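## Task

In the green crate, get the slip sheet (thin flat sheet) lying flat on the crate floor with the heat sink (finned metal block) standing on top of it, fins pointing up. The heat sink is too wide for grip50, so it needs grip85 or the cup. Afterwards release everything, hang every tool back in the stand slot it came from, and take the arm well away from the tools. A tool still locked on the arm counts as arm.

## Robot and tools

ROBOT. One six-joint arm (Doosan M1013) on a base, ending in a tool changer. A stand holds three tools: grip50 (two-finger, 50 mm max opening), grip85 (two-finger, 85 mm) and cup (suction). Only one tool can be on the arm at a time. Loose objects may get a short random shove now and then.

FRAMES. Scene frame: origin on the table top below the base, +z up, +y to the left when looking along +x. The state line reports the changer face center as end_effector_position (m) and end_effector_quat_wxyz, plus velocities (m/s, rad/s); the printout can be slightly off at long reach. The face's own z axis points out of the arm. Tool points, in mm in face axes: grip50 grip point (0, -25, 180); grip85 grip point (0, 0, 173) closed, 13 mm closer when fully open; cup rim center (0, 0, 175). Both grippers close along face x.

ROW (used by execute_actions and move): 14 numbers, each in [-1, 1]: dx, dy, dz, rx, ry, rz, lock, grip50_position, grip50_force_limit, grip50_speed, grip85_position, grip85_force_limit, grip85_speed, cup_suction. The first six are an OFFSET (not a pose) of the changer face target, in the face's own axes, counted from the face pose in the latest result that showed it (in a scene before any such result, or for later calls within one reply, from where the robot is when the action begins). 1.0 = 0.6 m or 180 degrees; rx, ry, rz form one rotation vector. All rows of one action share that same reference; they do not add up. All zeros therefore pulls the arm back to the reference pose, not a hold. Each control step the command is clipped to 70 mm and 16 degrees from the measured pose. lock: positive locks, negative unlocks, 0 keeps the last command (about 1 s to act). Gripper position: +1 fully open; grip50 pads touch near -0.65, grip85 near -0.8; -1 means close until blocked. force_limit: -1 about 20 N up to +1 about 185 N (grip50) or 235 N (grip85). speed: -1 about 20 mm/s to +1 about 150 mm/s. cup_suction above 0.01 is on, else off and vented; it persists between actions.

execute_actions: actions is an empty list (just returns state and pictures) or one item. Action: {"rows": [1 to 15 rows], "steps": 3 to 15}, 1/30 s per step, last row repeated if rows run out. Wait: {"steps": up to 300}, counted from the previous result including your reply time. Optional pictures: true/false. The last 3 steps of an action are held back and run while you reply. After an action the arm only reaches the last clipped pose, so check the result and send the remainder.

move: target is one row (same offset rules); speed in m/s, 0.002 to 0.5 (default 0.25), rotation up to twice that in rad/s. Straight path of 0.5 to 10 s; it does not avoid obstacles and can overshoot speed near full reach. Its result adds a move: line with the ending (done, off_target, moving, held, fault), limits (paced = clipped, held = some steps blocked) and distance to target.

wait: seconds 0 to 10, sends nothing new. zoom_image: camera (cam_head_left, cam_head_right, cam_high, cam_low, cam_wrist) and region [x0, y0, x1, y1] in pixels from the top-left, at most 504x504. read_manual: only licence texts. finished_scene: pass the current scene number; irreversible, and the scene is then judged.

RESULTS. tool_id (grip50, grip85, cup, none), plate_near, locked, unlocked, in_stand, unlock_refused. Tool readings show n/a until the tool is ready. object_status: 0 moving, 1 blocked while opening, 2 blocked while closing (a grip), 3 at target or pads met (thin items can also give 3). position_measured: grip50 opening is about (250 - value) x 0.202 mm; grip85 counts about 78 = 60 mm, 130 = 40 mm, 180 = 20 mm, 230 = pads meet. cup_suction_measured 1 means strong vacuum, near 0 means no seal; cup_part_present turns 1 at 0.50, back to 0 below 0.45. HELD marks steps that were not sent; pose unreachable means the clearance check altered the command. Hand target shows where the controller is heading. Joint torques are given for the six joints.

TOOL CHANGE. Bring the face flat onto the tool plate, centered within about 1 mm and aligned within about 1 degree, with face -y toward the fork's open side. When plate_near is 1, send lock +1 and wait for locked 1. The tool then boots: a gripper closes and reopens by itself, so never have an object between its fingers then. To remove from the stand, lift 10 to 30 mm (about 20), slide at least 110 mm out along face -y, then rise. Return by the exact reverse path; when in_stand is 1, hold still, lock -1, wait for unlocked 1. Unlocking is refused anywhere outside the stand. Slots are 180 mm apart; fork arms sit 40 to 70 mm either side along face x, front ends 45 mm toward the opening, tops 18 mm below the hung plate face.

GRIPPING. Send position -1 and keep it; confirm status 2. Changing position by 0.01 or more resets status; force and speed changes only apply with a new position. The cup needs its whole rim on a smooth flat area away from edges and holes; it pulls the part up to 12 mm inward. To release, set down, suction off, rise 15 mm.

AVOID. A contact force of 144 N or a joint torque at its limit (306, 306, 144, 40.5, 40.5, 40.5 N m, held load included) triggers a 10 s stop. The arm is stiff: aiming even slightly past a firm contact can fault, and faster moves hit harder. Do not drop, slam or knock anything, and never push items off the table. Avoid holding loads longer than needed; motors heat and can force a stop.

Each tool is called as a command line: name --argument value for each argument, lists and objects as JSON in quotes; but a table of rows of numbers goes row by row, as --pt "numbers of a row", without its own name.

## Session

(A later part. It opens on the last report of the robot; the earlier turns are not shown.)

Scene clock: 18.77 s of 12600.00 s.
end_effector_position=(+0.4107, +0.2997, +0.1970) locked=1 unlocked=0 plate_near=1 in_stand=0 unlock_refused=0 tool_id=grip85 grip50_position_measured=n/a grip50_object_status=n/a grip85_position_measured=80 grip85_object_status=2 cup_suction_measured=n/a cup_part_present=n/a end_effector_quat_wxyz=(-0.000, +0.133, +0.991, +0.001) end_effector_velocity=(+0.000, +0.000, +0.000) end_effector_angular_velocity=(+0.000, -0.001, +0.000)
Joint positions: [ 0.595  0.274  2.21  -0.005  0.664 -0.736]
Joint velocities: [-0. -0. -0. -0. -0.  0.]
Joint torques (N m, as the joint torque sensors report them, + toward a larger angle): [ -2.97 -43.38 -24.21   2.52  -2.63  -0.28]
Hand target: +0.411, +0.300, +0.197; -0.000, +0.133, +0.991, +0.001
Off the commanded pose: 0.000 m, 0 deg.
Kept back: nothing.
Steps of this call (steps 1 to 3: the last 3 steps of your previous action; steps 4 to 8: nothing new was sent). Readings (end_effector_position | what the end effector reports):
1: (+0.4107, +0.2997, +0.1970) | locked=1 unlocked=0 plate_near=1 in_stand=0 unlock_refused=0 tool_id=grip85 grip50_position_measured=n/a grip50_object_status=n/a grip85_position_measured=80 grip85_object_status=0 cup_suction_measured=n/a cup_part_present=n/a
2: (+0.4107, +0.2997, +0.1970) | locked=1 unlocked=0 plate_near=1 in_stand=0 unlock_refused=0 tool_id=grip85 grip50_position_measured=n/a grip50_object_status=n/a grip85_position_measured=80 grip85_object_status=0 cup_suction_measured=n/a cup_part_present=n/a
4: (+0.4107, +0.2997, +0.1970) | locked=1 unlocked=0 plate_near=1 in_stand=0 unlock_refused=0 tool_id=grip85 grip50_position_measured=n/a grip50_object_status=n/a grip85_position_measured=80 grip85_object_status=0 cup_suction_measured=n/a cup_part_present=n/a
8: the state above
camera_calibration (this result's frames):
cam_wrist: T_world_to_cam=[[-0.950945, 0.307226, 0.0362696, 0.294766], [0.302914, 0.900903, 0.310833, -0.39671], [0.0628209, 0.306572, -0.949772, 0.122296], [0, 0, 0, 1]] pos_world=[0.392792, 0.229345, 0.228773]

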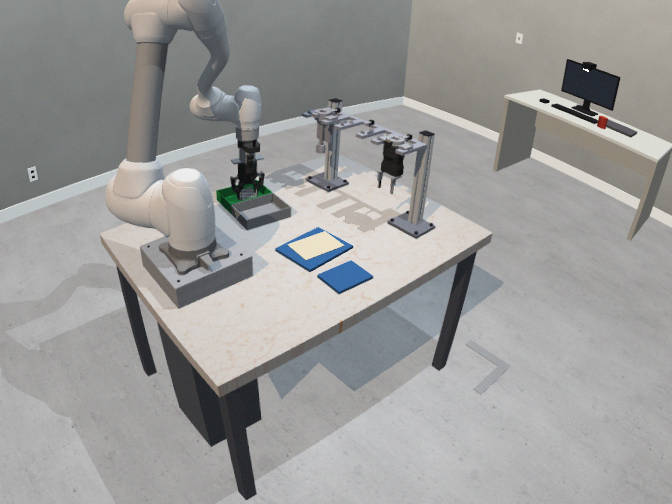

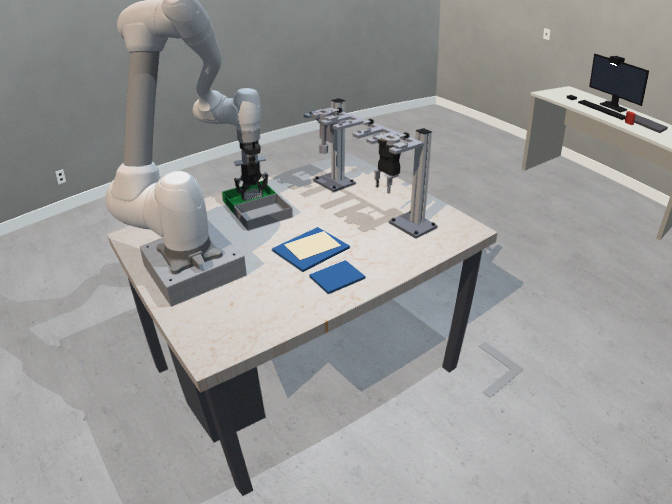

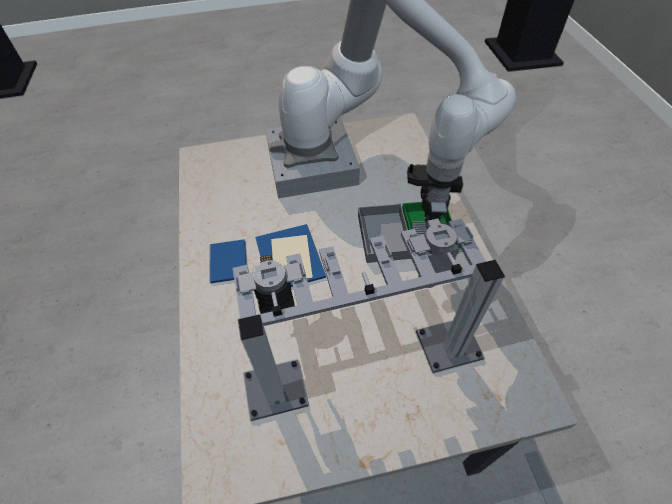

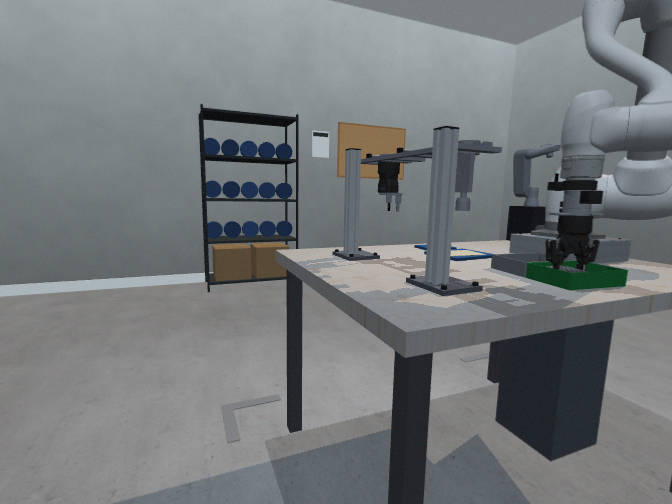

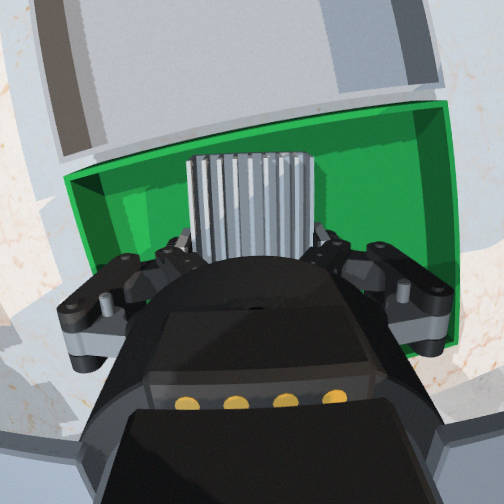

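move --target '[0,0,-0.115,0,0,0,0,1,0,0,-1,-0.4,-0.5,0]' --speed 0.15

move --target '[-0.2943,-0.3857,0,0,0,0.4025,0,1,0,0,-1,-0.4,-0.5,0]' --speed 0.45

Scene clock: 21.17 s of 12600.00 s.
end_effector_position=(+0.4108, +0.2996, +0.2660) locked=1 unlocked=0 plate_near=1 in_stand=0 unlock_refused=0 tool_id=grip85 grip50_position_measured=n/a grip50_object_status=n/a grip85_position_measured=80 grip85_object_status=2 cup_suction_measured=n/a cup_part_present=n/a end_effector_quat_wxyz=(-0.000, +0.133, +0.991, +0.001) end_effector_velocity=(-0.000, -0.000, +0.000) end_effector_angular_velocity=(-0.000, -0.000, +0.000)
Joint positions: [ 0.595  0.173  2.163 -0.004  0.812 -0.736]
Joint velocities: [ 0.    -0.     0.    -0.001  0.     0.   ]
Joint torques (N m, as the joint torque sensors report them, + toward a larger angle): [ -1.56 -61.87 -41.56   3.21  -0.57   0.03]
Hand target: +0.411, +0.300, +0.266; -0.000, +0.133, +0.991, +0.001
Off the commanded pose: 0.000 m, 0 deg.
Kept back: nothing.
move: done
camera_calibration (this result's frames):
cam_wrist: T_world_to_cam=[[-0.950917, 0.307308, 0.0363152, 0.292323], [0.30301, 0.900892, 0.31077, -0.418142], [0.0627861, 0.30652, -0.949791, 0.187926], [0, 0, 0, 1]] pos_world=[0.392877, 0.229264, 0.297821]

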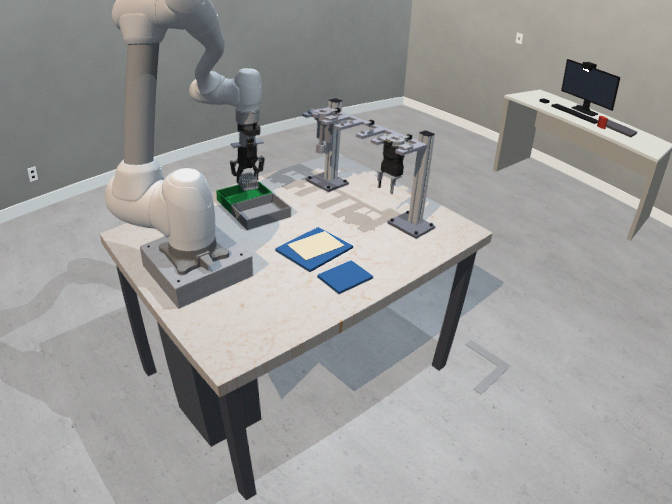

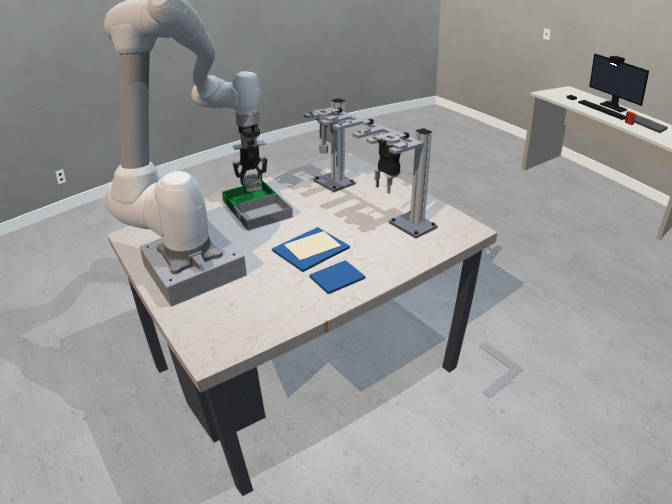

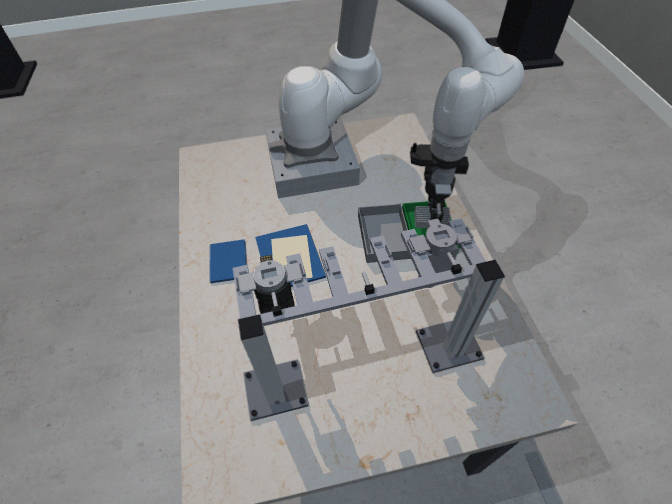

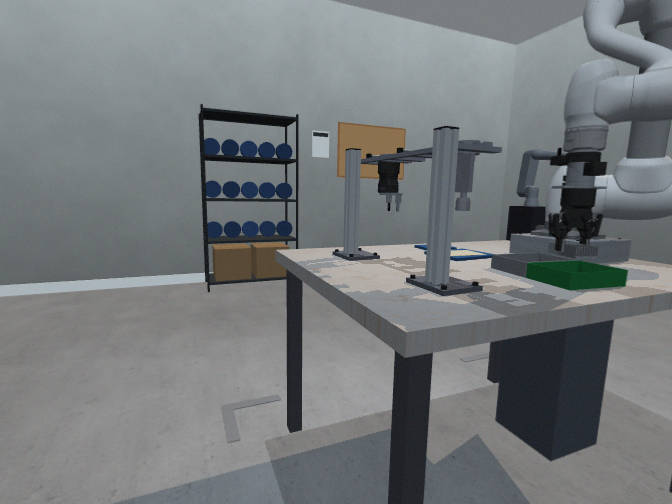

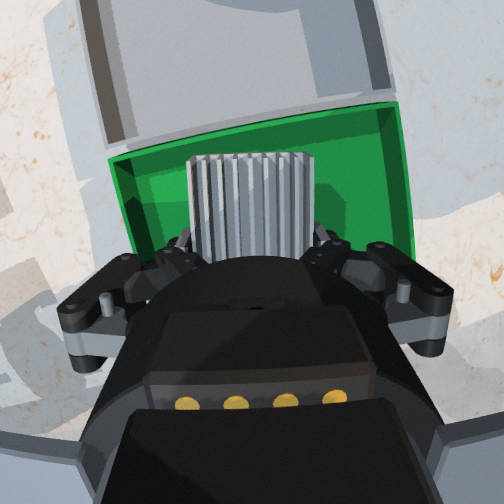

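Scene clock: 23.00 s of 12600.00 s.
end_effector_position=(+0.5200, +0.0292, +0.2656) locked=1 unlocked=0 plate_near=1 in_stand=0 unlock_refused=0 tool_id=grip85 grip50_position_measured=n/a grip50_object_status=n/a grip85_position_measured=80 grip85_object_status=2 cup_suction_measured=n/a cup_part_present=n/a end_effector_quat_wxyz=(-0.000, +0.693, +0.721, +0.000) end_effector_velocity=(+0.001, -0.000, +0.000) end_effector_angular_velocity=(-0.000, -0.002, -0.001)
Joint positions: [ 0.025  0.187  2.142 -0.01   0.817 -0.037]
Joint velocities: [-0.     0.    -0.001 -0.    -0.001  0.001]
Joint torques (N m, as the joint torque sensors report them, + toward a larger angle): [ -2.99 -61.94 -42.14   3.04  -0.51   0.15]
Hand target: +0.520, +0.029, +0.266; -0.000, +0.693, +0.721, +0.000
Off the commanded pose: 0.001 m, 0 deg.
Kept back: nothing.
move: done
camera_calibration (this result's frames):
cam_wrist: T_world_to_cam=[[0.00620276, 0.999335, 0.0359441, -0.0385299], [0.950734, -0.0170347, 0.309541, -0.517221], [0.309947, 0.0322532, -0.950207, 0.143195], [0, 0, 0, 1]] pos_world=[0.447596, 0.0250751, 0.297551]

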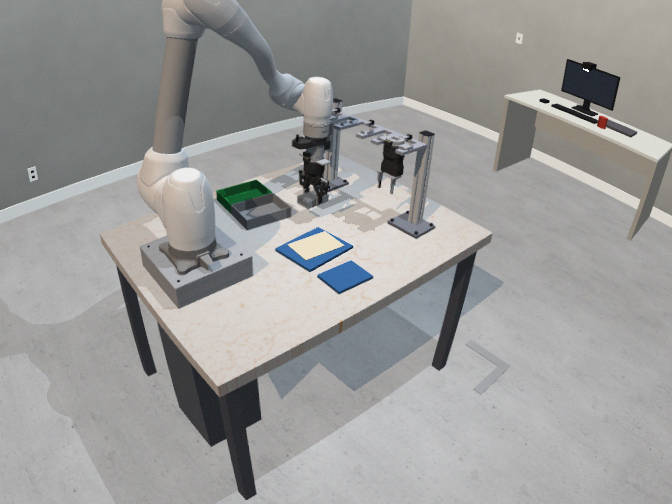

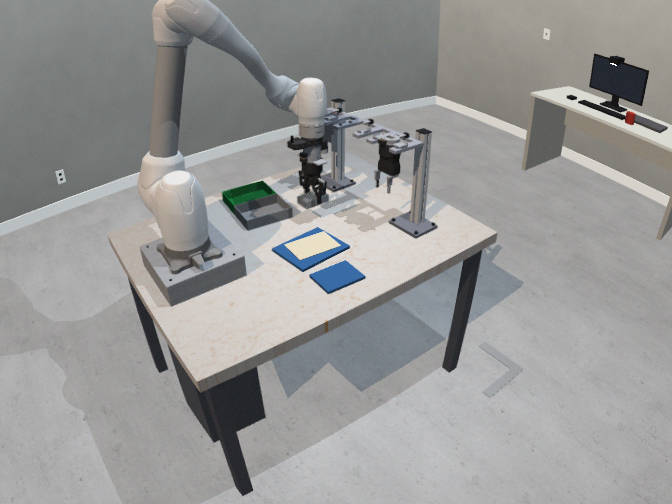

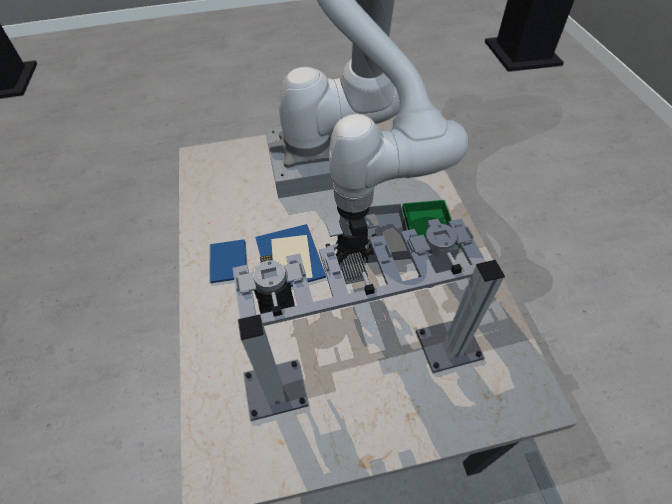

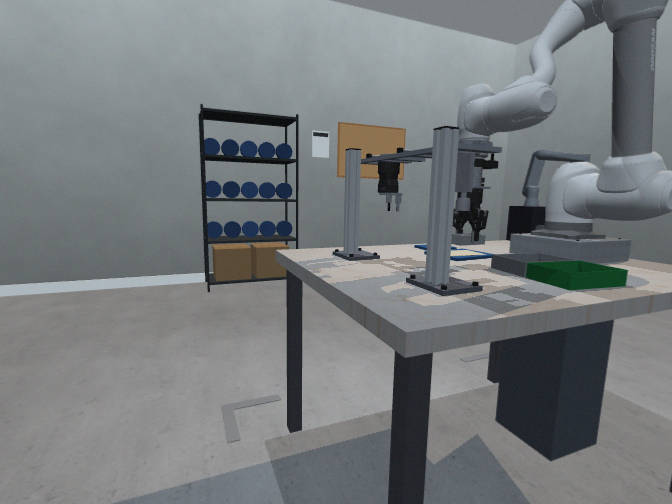

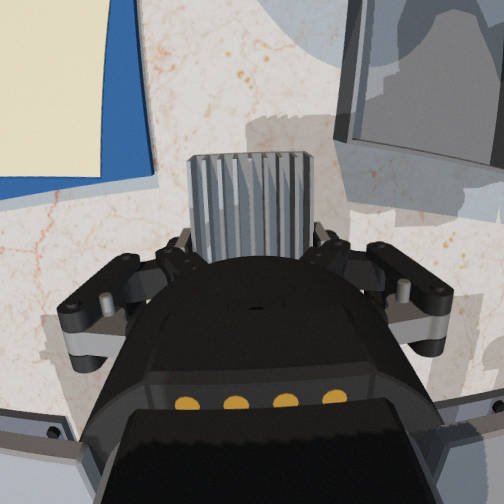

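Clear. Descend to 0.199, then fine steps.

move --target '[0,0,0.111,0,0,0,0,1,0,0,-1,-0.4,-0.5,0]' --speed 0.15

execute_actions --actions '[{"rows":[[0,0,0.0005,0,0,0,0,1,0,0,-1,-0.4,-0.5,0],[0,0,0.001,0,0,0,0,1,0,0,-1,-0.4,-0.5,0],[0,0,0.0015,0,0,0,0,1,0,0,-1,-0.4,-0.5,0],[0,0,0.002,0,0,0,0,1,0,0,-1,-0.4,-0.5,0],[0,0,0.0025,0,0,0,0,1,0,0,-1,-0.4,-0.5,0],[0,0,0.003,0,0,0,0,1,0,0,-1,-0.4,-0.5,0],[0,0,0.0035,0,0,0,0,1,0,0,-1,-0.4,-0.5,0]],"steps":13}]'

Scene clock: 24.03 s of 12600.00 s.
end_effector_position=(+0.5200, +0.0292, +0.1990) locked=1 unlocked=0 plate_near=1 in_stand=0 unlock_refused=0 tool_id=grip85 grip50_position_measured=n/a grip50_object_status=n/a grip85_position_measured=80 grip85_object_status=2 cup_suction_measured=n/a cup_part_present=n/a end_effector_quat_wxyz=(-0.000, +0.693, +0.721, +0.000) end_effector_velocity=(+0.001, -0.000, -0.000) end_effector_angular_velocity=(-0.000, -0.001, +0.000)
Joint positions: [ 0.024  0.282  2.187 -0.012  0.676 -0.036]
Joint velocities: [-0.     0.001 -0.001 -0.    -0.001  0.   ]
Joint torques (N m, as the joint torque sensors report them, + toward a larger angle): [ -2.04 -67.88 -35.59   2.52  -0.44   0.06]
Hand target: +0.520, +0.029, +0.199; -0.000, +0.693, +0.721, +0.000
Off the commanded pose: 0.000 m, 0 deg.
Kept back: nothing.
move: done
camera_calibration (this result's frames):
cam_wrist: T_world_to_cam=[[0.00619119, 0.999333, 0.035981, -0.0361616], [0.95071, -0.0170376, 0.309614, -0.496528], [0.310021, 0.0322906, -0.950181, 0.0798497], [0, 0, 0, 1]] pos_world=[0.447523, 0.0250994, 0.230905]

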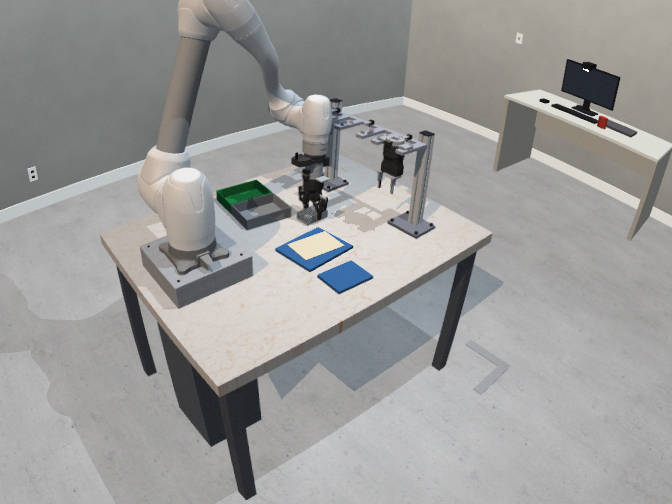

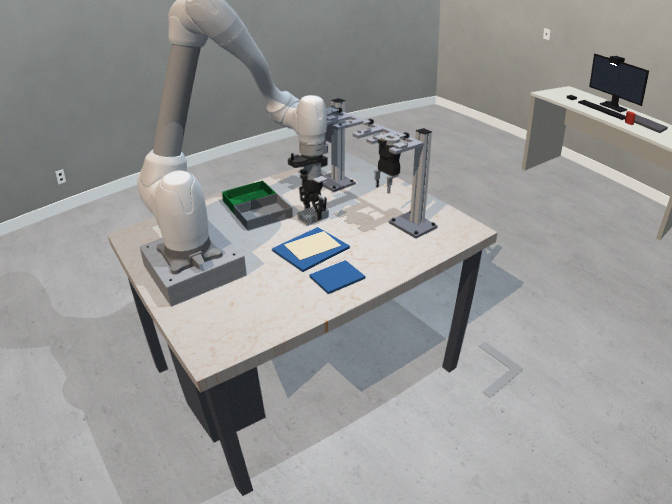

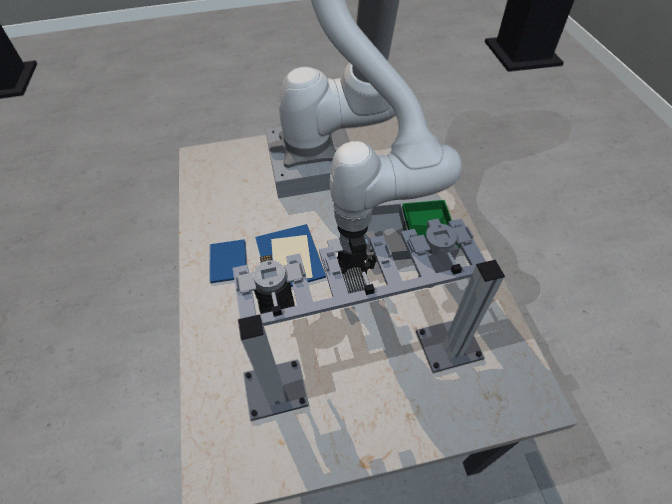

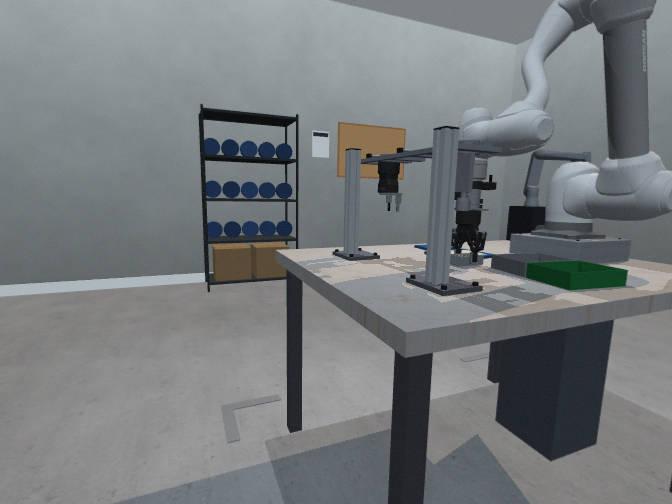

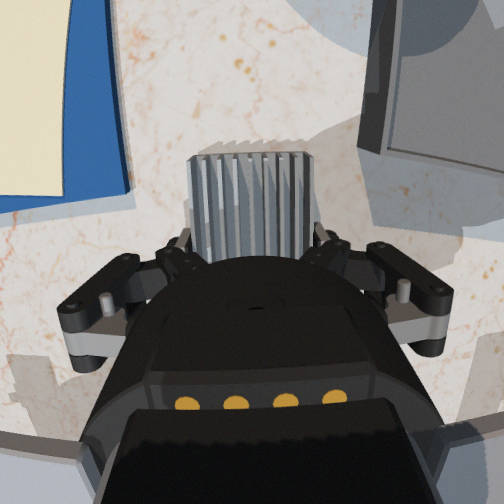

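Scene clock: 24.37 s of 12600.00 s.
end_effector_position=(+0.5200, +0.0292, +0.1969) locked=1 unlocked=0 plate_near=1 in_stand=0 unlock_refused=0 tool_id=grip85 grip50_position_measured=n/a grip50_object_status=n/a grip85_position_measured=80 grip85_object_status=2 cup_suction_measured=n/a cup_part_present=n/a end_effector_quat_wxyz=(-0.000, +0.693, +0.721, +0.000) end_effector_velocity=(+0.001, +0.000, +0.000) end_effector_angular_velocity=(+0.000, -0.003, -0.000)
Joint positions: [ 0.024  0.286  2.188 -0.012  0.672 -0.036]
Joint velocities: [-0.     0.001 -0.001  0.001 -0.002 -0.   ]
Joint torques (N m, as the joint torque sensors report them, + toward a larger angle): [  1.13 -69.15 -35.63   2.89  -0.58  -0.37]
Steps of this call (steps 1 to 10: the first 10 steps of this action). Readings (end_effector_position | what the end effector reports):
1: (+0.5200, +0.0292, +0.1990) | locked=1 unlocked=0 plate_near=1 in_stand=0 unlock_refused=0 tool_id=grip85 grip50_position_measured=n/a grip50_object_status=n/a grip85_position_measured=80 grip85_object_status=2 cup_suction_measured=n/a cup_part_present=n/a
2: (+0.5200, +0.0292, +0.1988) | locked=1 unlocked=0 plate_near=1 in_stand=0 unlock_refused=0 tool_id=grip85 grip50_position_measured=n/a grip50_object_status=n/a grip85_position_measured=80 grip85_object_status=2 cup_suction_measured=n/a cup_part_present=n/a
4: (+0.5200, +0.0292, +0.1982) | locked=1 unlocked=0 plate_near=1 in_stand=0 unlock_refused=0 tool_id=grip85 grip50_position_measured=n/a grip50_object_status=n/a grip85_position_measured=80 grip85_object_status=2 cup_suction_measured=n/a cup_part_present=n/a
8: (+0.5200, +0.0292, +0.1971) | locked=1 unlocked=0 plate_near=1 in_stand=0 unlock_refused=0 tool_id=grip85 grip50_position_measured=n/a grip50_object_status=n/a grip85_position_measured=80 grip85_object_status=2 cup_suction_measured=n/a cup_part_present=n/a
10: the state above

execute_actions --actions '[{"rows":[[0,0,0.0005,0,0,0,0,1,0,0,-1,-0.4,-0.5,0],[0,0,0.001,0,0,0,0,1,0,0,-1,-0.4,-0.5,0],[0,0,0.0015,0,0,0,0,1,0,0,-1,-0.4,-0.5,0],[0,0,0.002,0,0,0,0,1,0,0,-1,-0.4,-0.5,0],[0,0,0.0025,0,0,0,0,1,0,0,-1,-0.4,-0.5,0]],"steps":11}]'

Scene clock: 24.80 s of 12600.00 s.
end_effector_position=(+0.5200, +0.0292, +0.1954) locked=1 unlocked=0 plate_near=1 in_stand=0 unlock_refused=0 tool_id=grip85 grip50_position_measured=n/a grip50_object_status=n/a grip85_position_measured=80 grip85_object_status=2 cup_suction_measured=n/a cup_part_present=n/a end_effector_quat_wxyz=(-0.000, +0.693, +0.721, +0.000) end_effector_velocity=(-0.000, +0.000, -0.001) end_effector_angular_velocity=(+0.000, -0.000, +0.000)
Joint positions: [ 0.024  0.288  2.189 -0.012  0.669 -0.036]
Joint velocities: [ 0.     0.001  0.001 -0.    -0.002 -0.   ]
Joint torques (N m, as the joint torque sensors report them, + toward a larger angle): [ -0.32 -68.06 -35.6    2.53  -0.53  -0.03]
Off your previous action's commanded pose: 0.000 m, 0 deg at its last step (step 3 of this call).
Steps of this call (steps 1 to 3: the last 3 steps of your previous action; steps 4 to 5: nothing new was sent; steps 6 to 13: the first 8 steps of this action). Readings (end_effector_position | what the end effector reports):
6: (+0.5200, +0.0292, +0.1969) | locked=1 unlocked=0 plate_near=1 in_stand=0 unlock_refused=0 tool_id=grip85 grip50_position_measured=n/a grip50_object_status=n/a grip85_position_measured=80 grip85_object_status=2 cup_suction_measured=n/a cup_part_present=n/a
7: (+0.5200, +0.0292, +0.1967) | locked=1 unlocked=0 plate_near=1 in_stand=0 unlock_refused=0 tool_id=grip85 grip50_position_measured=n/a grip50_object_status=n/a grip85_position_measured=80 grip85_object_status=2 cup_suction_measured=n/a cup_part_present=n/a
9: (+0.5200, +0.0292, +0.1961) | locked=1 unlocked=0 plate_near=1 in_stand=0 unlock_refused=0 tool_id=grip85 grip50_position_measured=n/a grip50_object_status=n/a grip85_position_measured=80 grip85_object_status=2 cup_suction_measured=n/a cup_part_present=n/a
13: the state above

execute_actions --actions '[{"rows":[[0,0,0.0005,0,0,0,0,1,0,0,-1,-0.4,-0.5,0],[0,0,0.001,0,0,0,0,1,0,0,-1,-0.4,-0.5,0],[0,0,0.0015,0,0,0,0,1,0,0,-1,-0.4,-0.5,0],[0,0,0.0018,0,0,0,0,1,0,0,-1,-0.4,-0.5,0]],"steps":10}]'

Scene clock: 25.13 s of 12600.00 s.
end_effector_position=(+0.5200, +0.0292, +0.1944) locked=1 unlocked=0 plate_near=1 in_stand=0 unlock_refused=0 tool_id=grip85 grip50_position_measured=n/a grip50_object_status=n/a grip85_position_measured=80 grip85_object_status=2 cup_suction_measured=n/a cup_part_present=n/a end_effector_quat_wxyz=(-0.000, +0.693, +0.721, +0.000) end_effector_velocity=(-0.000, -0.000, -0.001) end_effector_angular_velocity=(-0.001, -0.000, +0.001)
Joint positions: [ 0.024  0.29   2.189 -0.012  0.667 -0.036]
Joint velocities: [-0.     0.     0.001 -0.001 -0.001  0.   ]
Joint torques (N m, as the joint torque sensors report them, + toward a larger angle): [ -1.26 -68.22 -35.48   2.74  -0.46   0.2 ]
Off your previous action's commanded pose: 0.000 m, 0 deg at its last step (step 3 of this call).
Steps of this call (steps 1 to 3: the last 3 steps of your previous action; steps 4 to 10: the first 7 steps of this action). Readings (end_effector_position | what the end effector reports):
4: (+0.5200, +0.0292, +0.1954) | locked=1 unlocked=0 plate_near=1 in_stand=0 unlock_refused=0 tool_id=grip85 grip50_position_measured=n/a grip50_object_status=n/a grip85_position_measured=80 grip85_object_status=2 cup_suction_measured=n/a cup_part_present=n/a
5: (+0.5200, +0.0292, +0.1952) | locked=1 unlocked=0 plate_near=1 in_stand=0 unlock_refused=0 tool_id=grip85 grip50_position_measured=n/a grip50_object_status=n/a grip85_position_measured=80 grip85_object_status=2 cup_suction_measured=n/a cup_part_present=n/a
7: (+0.5200, +0.0292, +0.1947) | locked=1 unlocked=0 plate_near=1 in_stand=0 unlock_refused=0 tool_id=grip85 grip50_position_measured=n/a grip50_object_status=n/a grip85_position_measured=80 grip85_object_status=2 cup_suction_measured=n/a cup_part_present=n/a
10: the state above

execute_actions --actions '[{"rows":[[0,0,0.0005,0,0,0,0,1,0,0,-1,-0.4,-0.5,0],[0,0,0.001,0,0,0,0,1,0,0,-1,-0.4,-0.5,0],[0,0,0.0015,0,0,0,0,1,0,0,-1,-0.4,-0.5,0],[0,0,0.0018,0,0,0,0,1,0,0,-1,-0.4,-0.5,0]],"steps":10}]'

Scene clock: 25.50 s of 12600.00 s.
end_effector_position=(+0.5201, +0.0292, +0.1936) locked=1 unlocked=0 plate_near=1 in_stand=0 unlock_refused=0 tool_id=grip85 grip50_position_measured=n/a grip50_object_status=n/a grip85_position_measured=80 grip85_object_status=2 cup_suction_measured=n/a cup_part_present=n/a end_effector_quat_wxyz=(+0.000, +0.693, +0.721, +0.000) end_effector_velocity=(-0.001, +0.000, -0.002) end_effector_angular_velocity=(-0.000, +0.000, +0.000)
Joint positions: [ 0.024  0.291  2.19  -0.012  0.665 -0.036]
Joint velocities: [ 0.     0.002  0.002 -0.    -0.004  0.   ]
Joint torques (N m, as the joint torque sensors report them, + toward a larger angle): [ -1.25 -14.14 -17.04   2.74 -10.65  -0.54]
Off your previous action's commanded pose: 0.000 m, 0 deg at its last step (step 3 of this call).
Steps of this call (steps 1 to 3: the last 3 steps of your previous action; step 4: nothing new was sent; steps 5 to 11: the first 7 steps of this action). Readings (end_effector_position | what the end effector reports):
5: (+0.5200, +0.0292, +0.1943) | locked=1 unlocked=0 plate_near=1 in_stand=0 unlock_refused=0 tool_id=grip85 grip50_position_measured=n/a grip50_object_status=n/a grip85_position_measured=80 grip85_object_status=2 cup_suction_measured=n/a cup_part_present=n/a
6: (+0.5200, +0.0292, +0.1942) | locked=1 unlocked=0 plate_near=1 in_stand=0 unlock_refused=0 tool_id=grip85 grip50_position_measured=n/a grip50_object_status=n/a grip85_position_measured=80 grip85_object_status=2 cup_suction_measured=n/a cup_part_present=n/a
8: (+0.5200, +0.0292, +0.1938) | locked=1 unlocked=0 plate_near=1 in_stand=0 unlock_refused=0 tool_id=grip85 grip50_position_measured=n/a grip50_object_status=n/a grip85_position_measured=80 grip85_object_status=2 cup_suction_measured=n/a cup_part_present=n/a
11: the state above

execute_actions --actions '[{"rows":[[0,0,-0.001,0,0,0,0,1,0,0,1,-0.4,0.3,0]],"steps":12}]'

Scene clock: 25.90 s of 12600.00 s.
end_effector_position=(+0.5200, +0.0292, +0.1941) locked=1 unlocked=0 plate_near=1 in_stand=0 unlock_refused=0 tool_id=grip85 grip50_position_measured=n/a grip50_object_status=n/a grip85_position_measured=20 grip85_object_status=0 cup_suction_measured=n/a cup_part_present=n/a end_effector_quat_wxyz=(-0.000, +0.693, +0.721, +0.000) end_effector_velocity=(+0.001, -0.000, +0.001) end_effector_angular_velocity=(-0.000, -0.002, +0.000)
Joint positions: [ 0.024  0.29   2.189 -0.012  0.666 -0.036]
Joint velocities: [-0.    -0.001 -0.002 -0.     0.001  0.   ]
Joint torques (N m, as the joint torque sensors report them, + toward a larger angle): [ -2.42 -67.17 -34.43   2.71  -0.5   -0.28]
Off your previous action's commanded pose: 0.000 m, 0 deg at its last step (step 3 of this call).
Steps of this call (steps 1 to 3: the last 3 steps of your previous action; steps 4 to 12: the first 9 steps of this action). Readings (end_effector_position | what the end effector reports):
4: (+0.5201, +0.0292, +0.1934) | locked=1 unlocked=0 plate_near=1 in_stand=0 unlock_refused=0 tool_id=grip85 grip50_position_measured=n/a grip50_object_status=n/a grip85_position_measured=80 grip85_object_status=0 cup_suction_measured=n/a cup_part_present=n/a
5: (+0.5199, +0.0292, +0.1934) | locked=1 unlocked=0 plate_near=1 in_stand=0 unlock_refused=0 tool_id=grip85 grip50_position_measured=n/a grip50_object_status=n/a grip85_position_measured=78 grip85_object_status=0 cup_suction_measured=n/a cup_part_present=n/a
7: (+0.5197, +0.0292, +0.1936) | locked=1 unlocked=0 plate_near=1 in_stand=0 unlock_refused=0 tool_id=grip85 grip50_position_measured=n/a grip50_object_status=n/a grip85_position_measured=64 grip85_object_status=0 cup_suction_measured=n/a cup_part_present=n/a
11: (+0.5199, +0.0292, +0.1940) | locked=1 unlocked=0 plate_near=1 in_stand=0 unlock_refused=0 tool_id=grip85 grip50_position_measured=n/a grip50_object_status=n/a grip85_position_measured=29 grip85_object_status=0 cup_suction_measured=n/a cup_part_present=n/a
12: the state above

move --target '[-0.0637,0.0723,-0.3123,0,0,0,0,1,0,0,1,-0.4,0.3,0]' --speed 0.3

Scene clock: 27.37 s of 12600.00 s.
end_effector_position=(+0.5650, -0.0075, +0.3815) locked=1 unlocked=0 plate_near=1 in_stand=0 unlock_refused=0 tool_id=grip85 grip50_position_measured=n/a grip50_object_status=n/a grip85_position_measured=3 grip85_object_status=3 cup_suction_measured=n/a cup_part_present=n/a end_effector_quat_wxyz=(+0.000, +0.693, +0.721, -0.000) end_effector_velocity=(-0.001, -0.000, -0.001) end_effector_angular_velocity=(-0.001, +0.002, +0.000)
Joint positions: [-0.037  0.127  1.956 -0.009  1.061 -0.102]
Joint velocities: [-0.     0.     0.001 -0.001  0.    -0.   ]
Joint torques (N m, as the joint torque sensors report them, + toward a larger angle): [ -1.14 -62.44 -48.15   3.53  -0.46   0.05]
Hand target: +0.565, -0.007, +0.382; +0.000, +0.693, +0.721, +0.000
Off your previous action's commanded pose: 0.000 m, 0 deg at its last step (step 3 of this call).
Off the commanded pose: 0.000 m, 0 deg.
Kept back: nothing.
move: done
camera_calibration (this result's frames):
cam_wrist: T_world_to_cam=[[0.00628909, 0.999343, 0.0356807, -0.00629746], [0.950741, -0.0170343, 0.309518, -0.59644], [0.309922, 0.0319765, -0.950224, 0.240555], [0, 0, 0, 1]] pos_world=[0.492546, -0.0115587, 0.413414]

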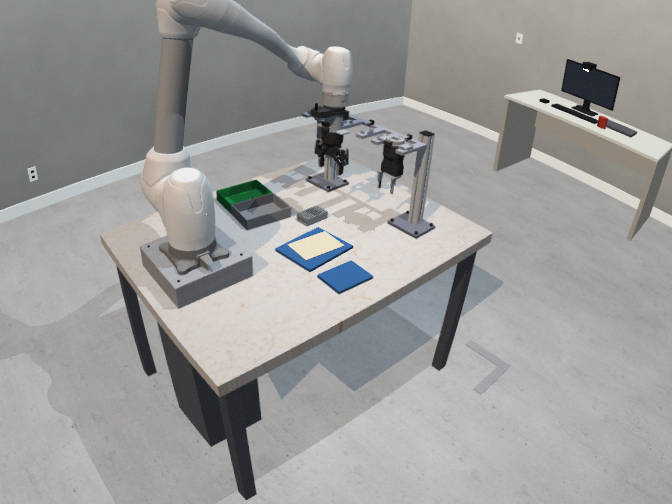

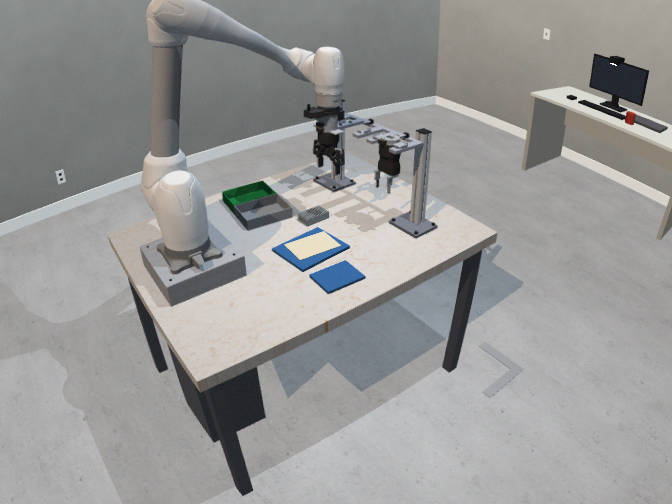

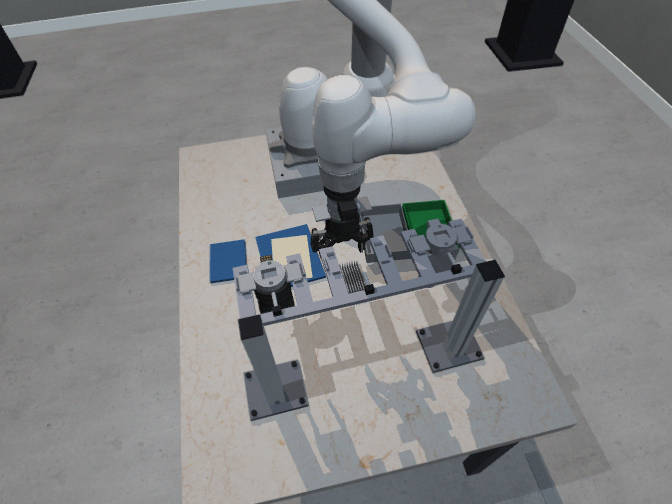

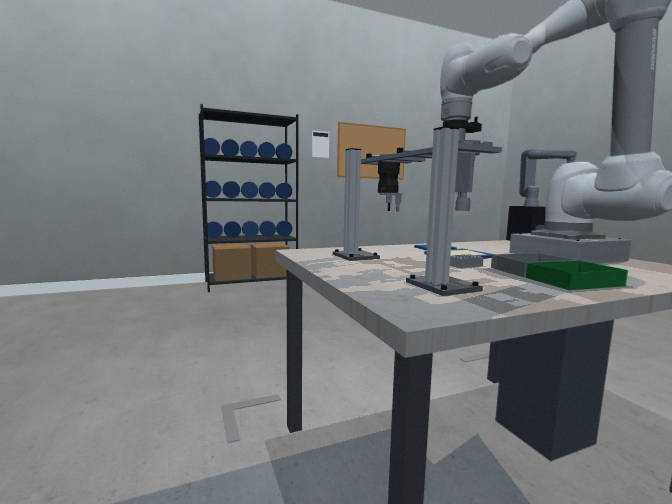

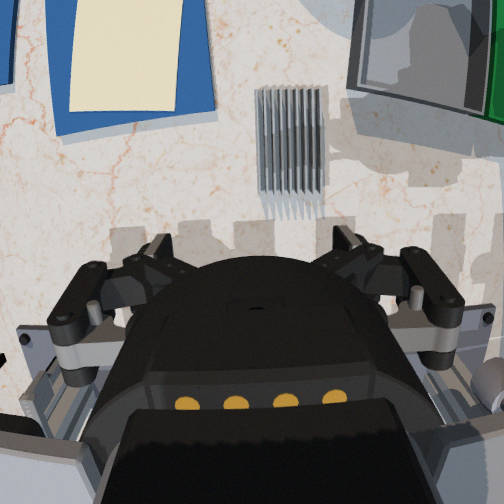

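move --target '[0.0002,0.2007,0,0,0,0,0,1,0,0,1,-0.4,0.3,0]' --speed 0.2

move --target '[0,0,0.018,0,0,0,0,1,0,0,1,-0.4,0.3,0]' --speed 0.03

Scene clock: 28.57 s of 12600.00 s.
end_effector_position=(+0.6852, -0.0027, +0.3812) locked=1 unlocked=0 plate_near=1 in_stand=0 unlock_refused=0 tool_id=grip85 grip50_position_measured=n/a grip50_object_status=n/a grip85_position_measured=3 grip85_object_status=3 cup_suction_measured=n/a cup_part_present=n/a end_effector_quat_wxyz=(+0.000, +0.693, +0.721, +0.000) end_effector_velocity=(+0.000, -0.000, -0.000) end_effector_angular_velocity=(-0.000, +0.000, +0.000)
Joint positions: [-0.019  0.306  1.731 -0.009  1.108 -0.084]
Joint velocities: [ 0.     0.001 -0.    -0.    -0.     0.   ]
Joint torques (N m, as the joint torque sensors report them, + toward a larger angle): [ -2.15 -83.38 -49.84   3.41  -0.4   -0.25]
Hand target: +0.685, -0.003, +0.381; +0.000, +0.693, +0.721, +0.000
Off the commanded pose: 0.000 m, 0 deg.
Kept back: nothing.
move: done
camera_calibration (this result's frames):
cam_wrist: T_world_to_cam=[[0.00632161, 0.99934, 0.0357677, -0.0119186], [0.950739, -0.0170923, 0.309522, -0.710603], [0.309929, 0.032049, -0.950219, 0.202871], [0, 0, 0, 1]] pos_world=[0.612798, -0.00673691, 0.413145]

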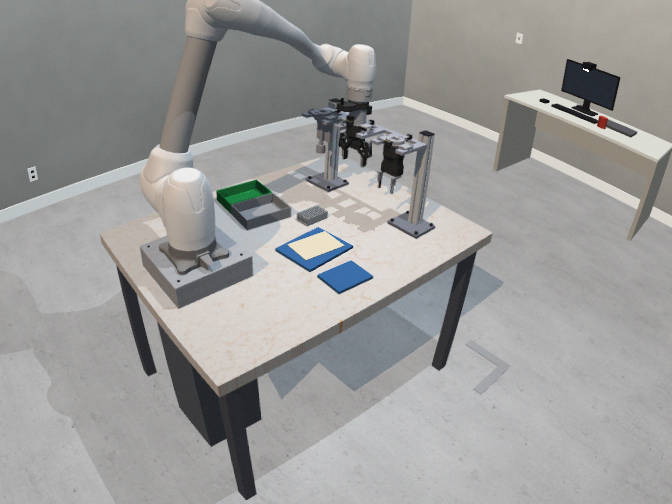

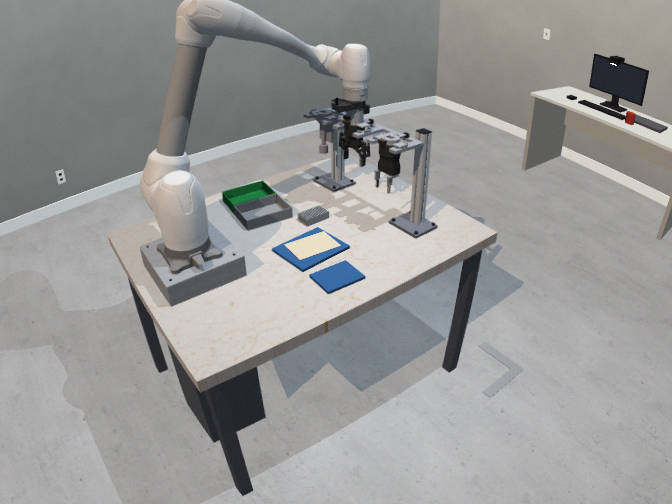

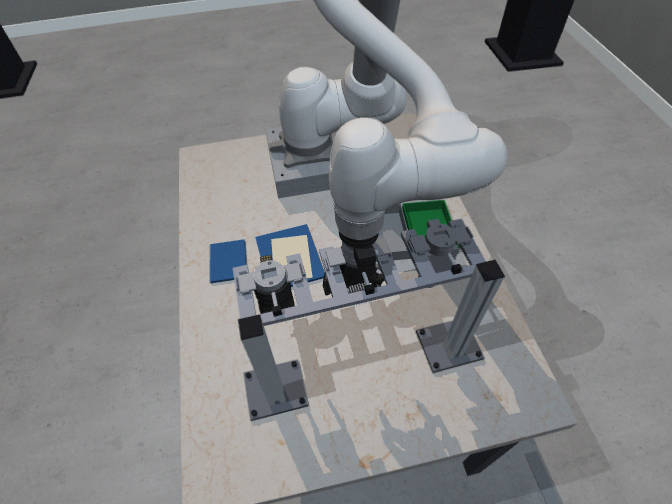

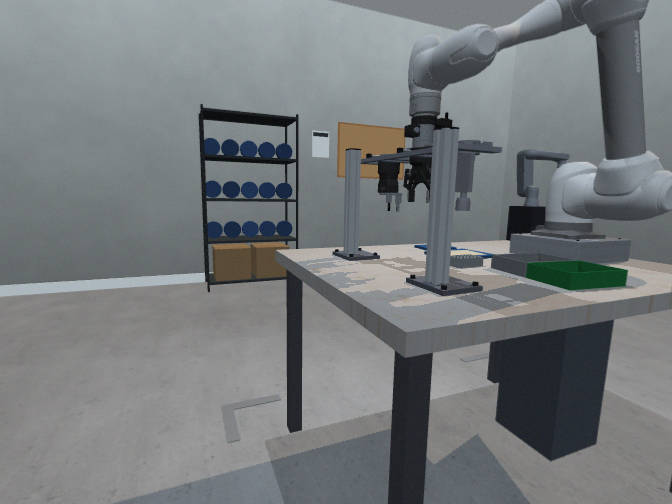

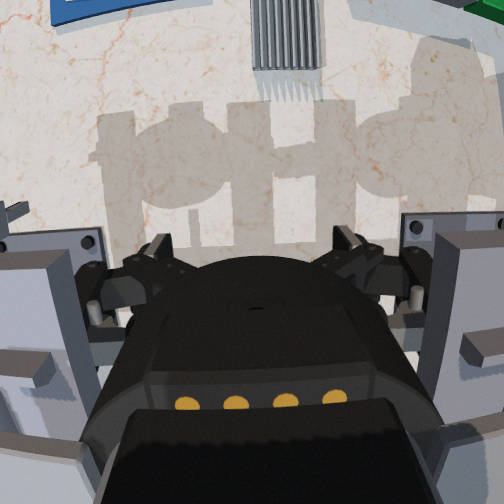

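Scene clock: 29.27 s of 12600.00 s.
end_effector_position=(+0.6852, -0.0026, +0.3704) locked=1 unlocked=0 plate_near=1 in_stand=0 unlock_refused=0 tool_id=grip85 grip50_position_measured=n/a grip50_object_status=n/a grip85_position_measured=3 grip85_object_status=3 cup_suction_measured=n/a cup_part_present=n/a end_effector_quat_wxyz=(+0.000, +0.693, +0.721, +0.000) end_effector_velocity=(+0.000, -0.000, +0.000) end_effector_angular_velocity=(-0.001, -0.001, +0.000)
Joint positions: [-0.019  0.314  1.741 -0.009  1.09  -0.084]
Joint velocities: [-0.     0.    -0.    -0.001 -0.     0.   ]
Joint torques (N m, as the joint torque sensors report them, + toward a larger angle): [ -1.81 -85.24 -49.99   3.55  -0.69  -0.1 ]
Hand target: +0.685, -0.003, +0.370; +0.000, +0.693, +0.721, +0.000
Off the commanded pose: 0.000 m, 0 deg.
Kept back: nothing.
move: done
camera_calibration (this result's frames):
cam_wrist: T_world_to_cam=[[0.00621642, 0.99934, 0.0358015, -0.0115632], [0.950733, -0.0170035, 0.309545, -0.707258], [0.309949, 0.0321134, -0.950211, 0.192602], [0, 0, 0, 1]] pos_world=[0.612788, -0.00665539, 0.402355]

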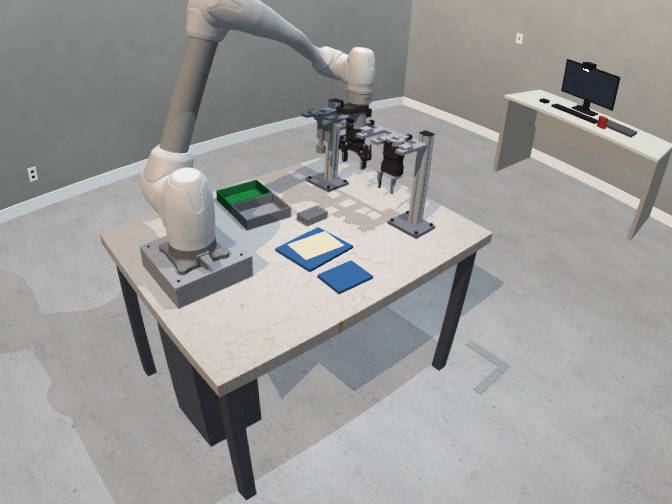

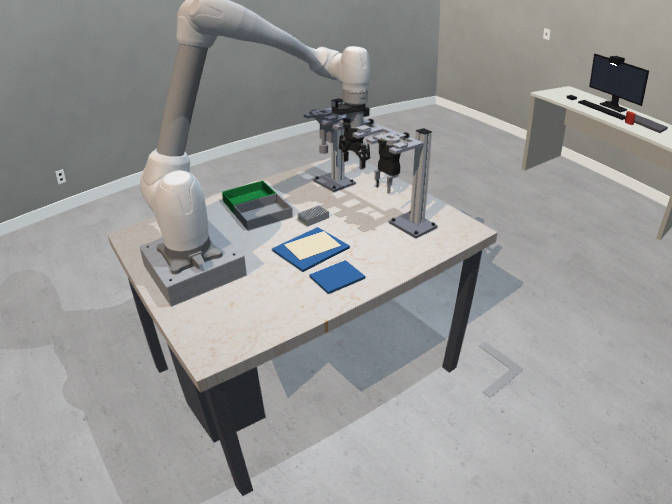

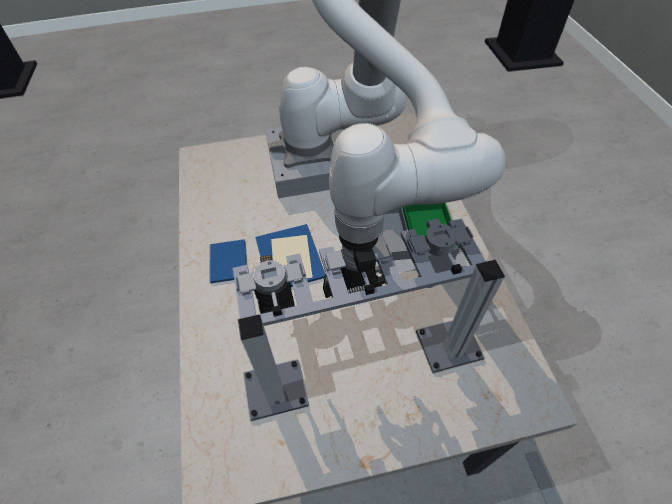

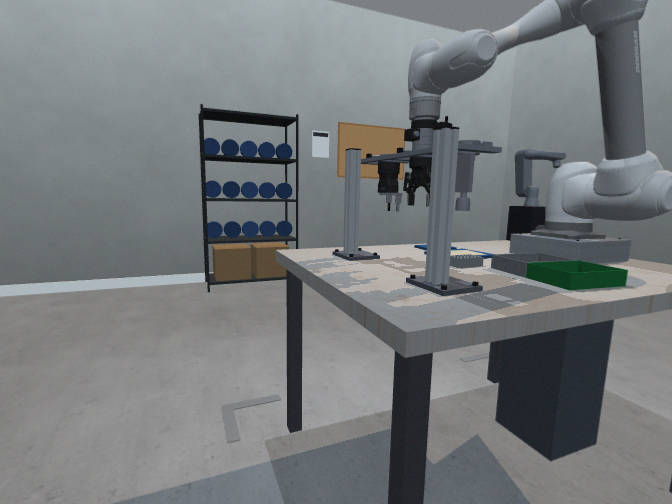

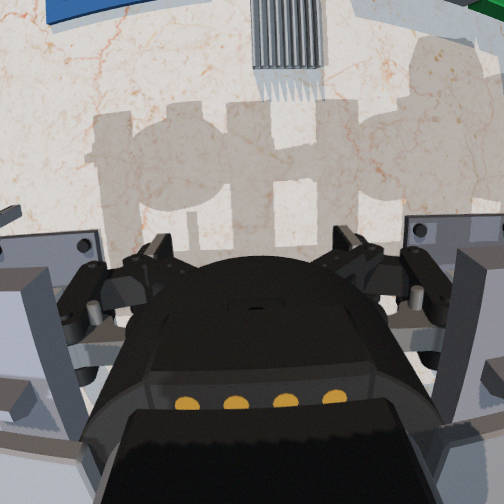

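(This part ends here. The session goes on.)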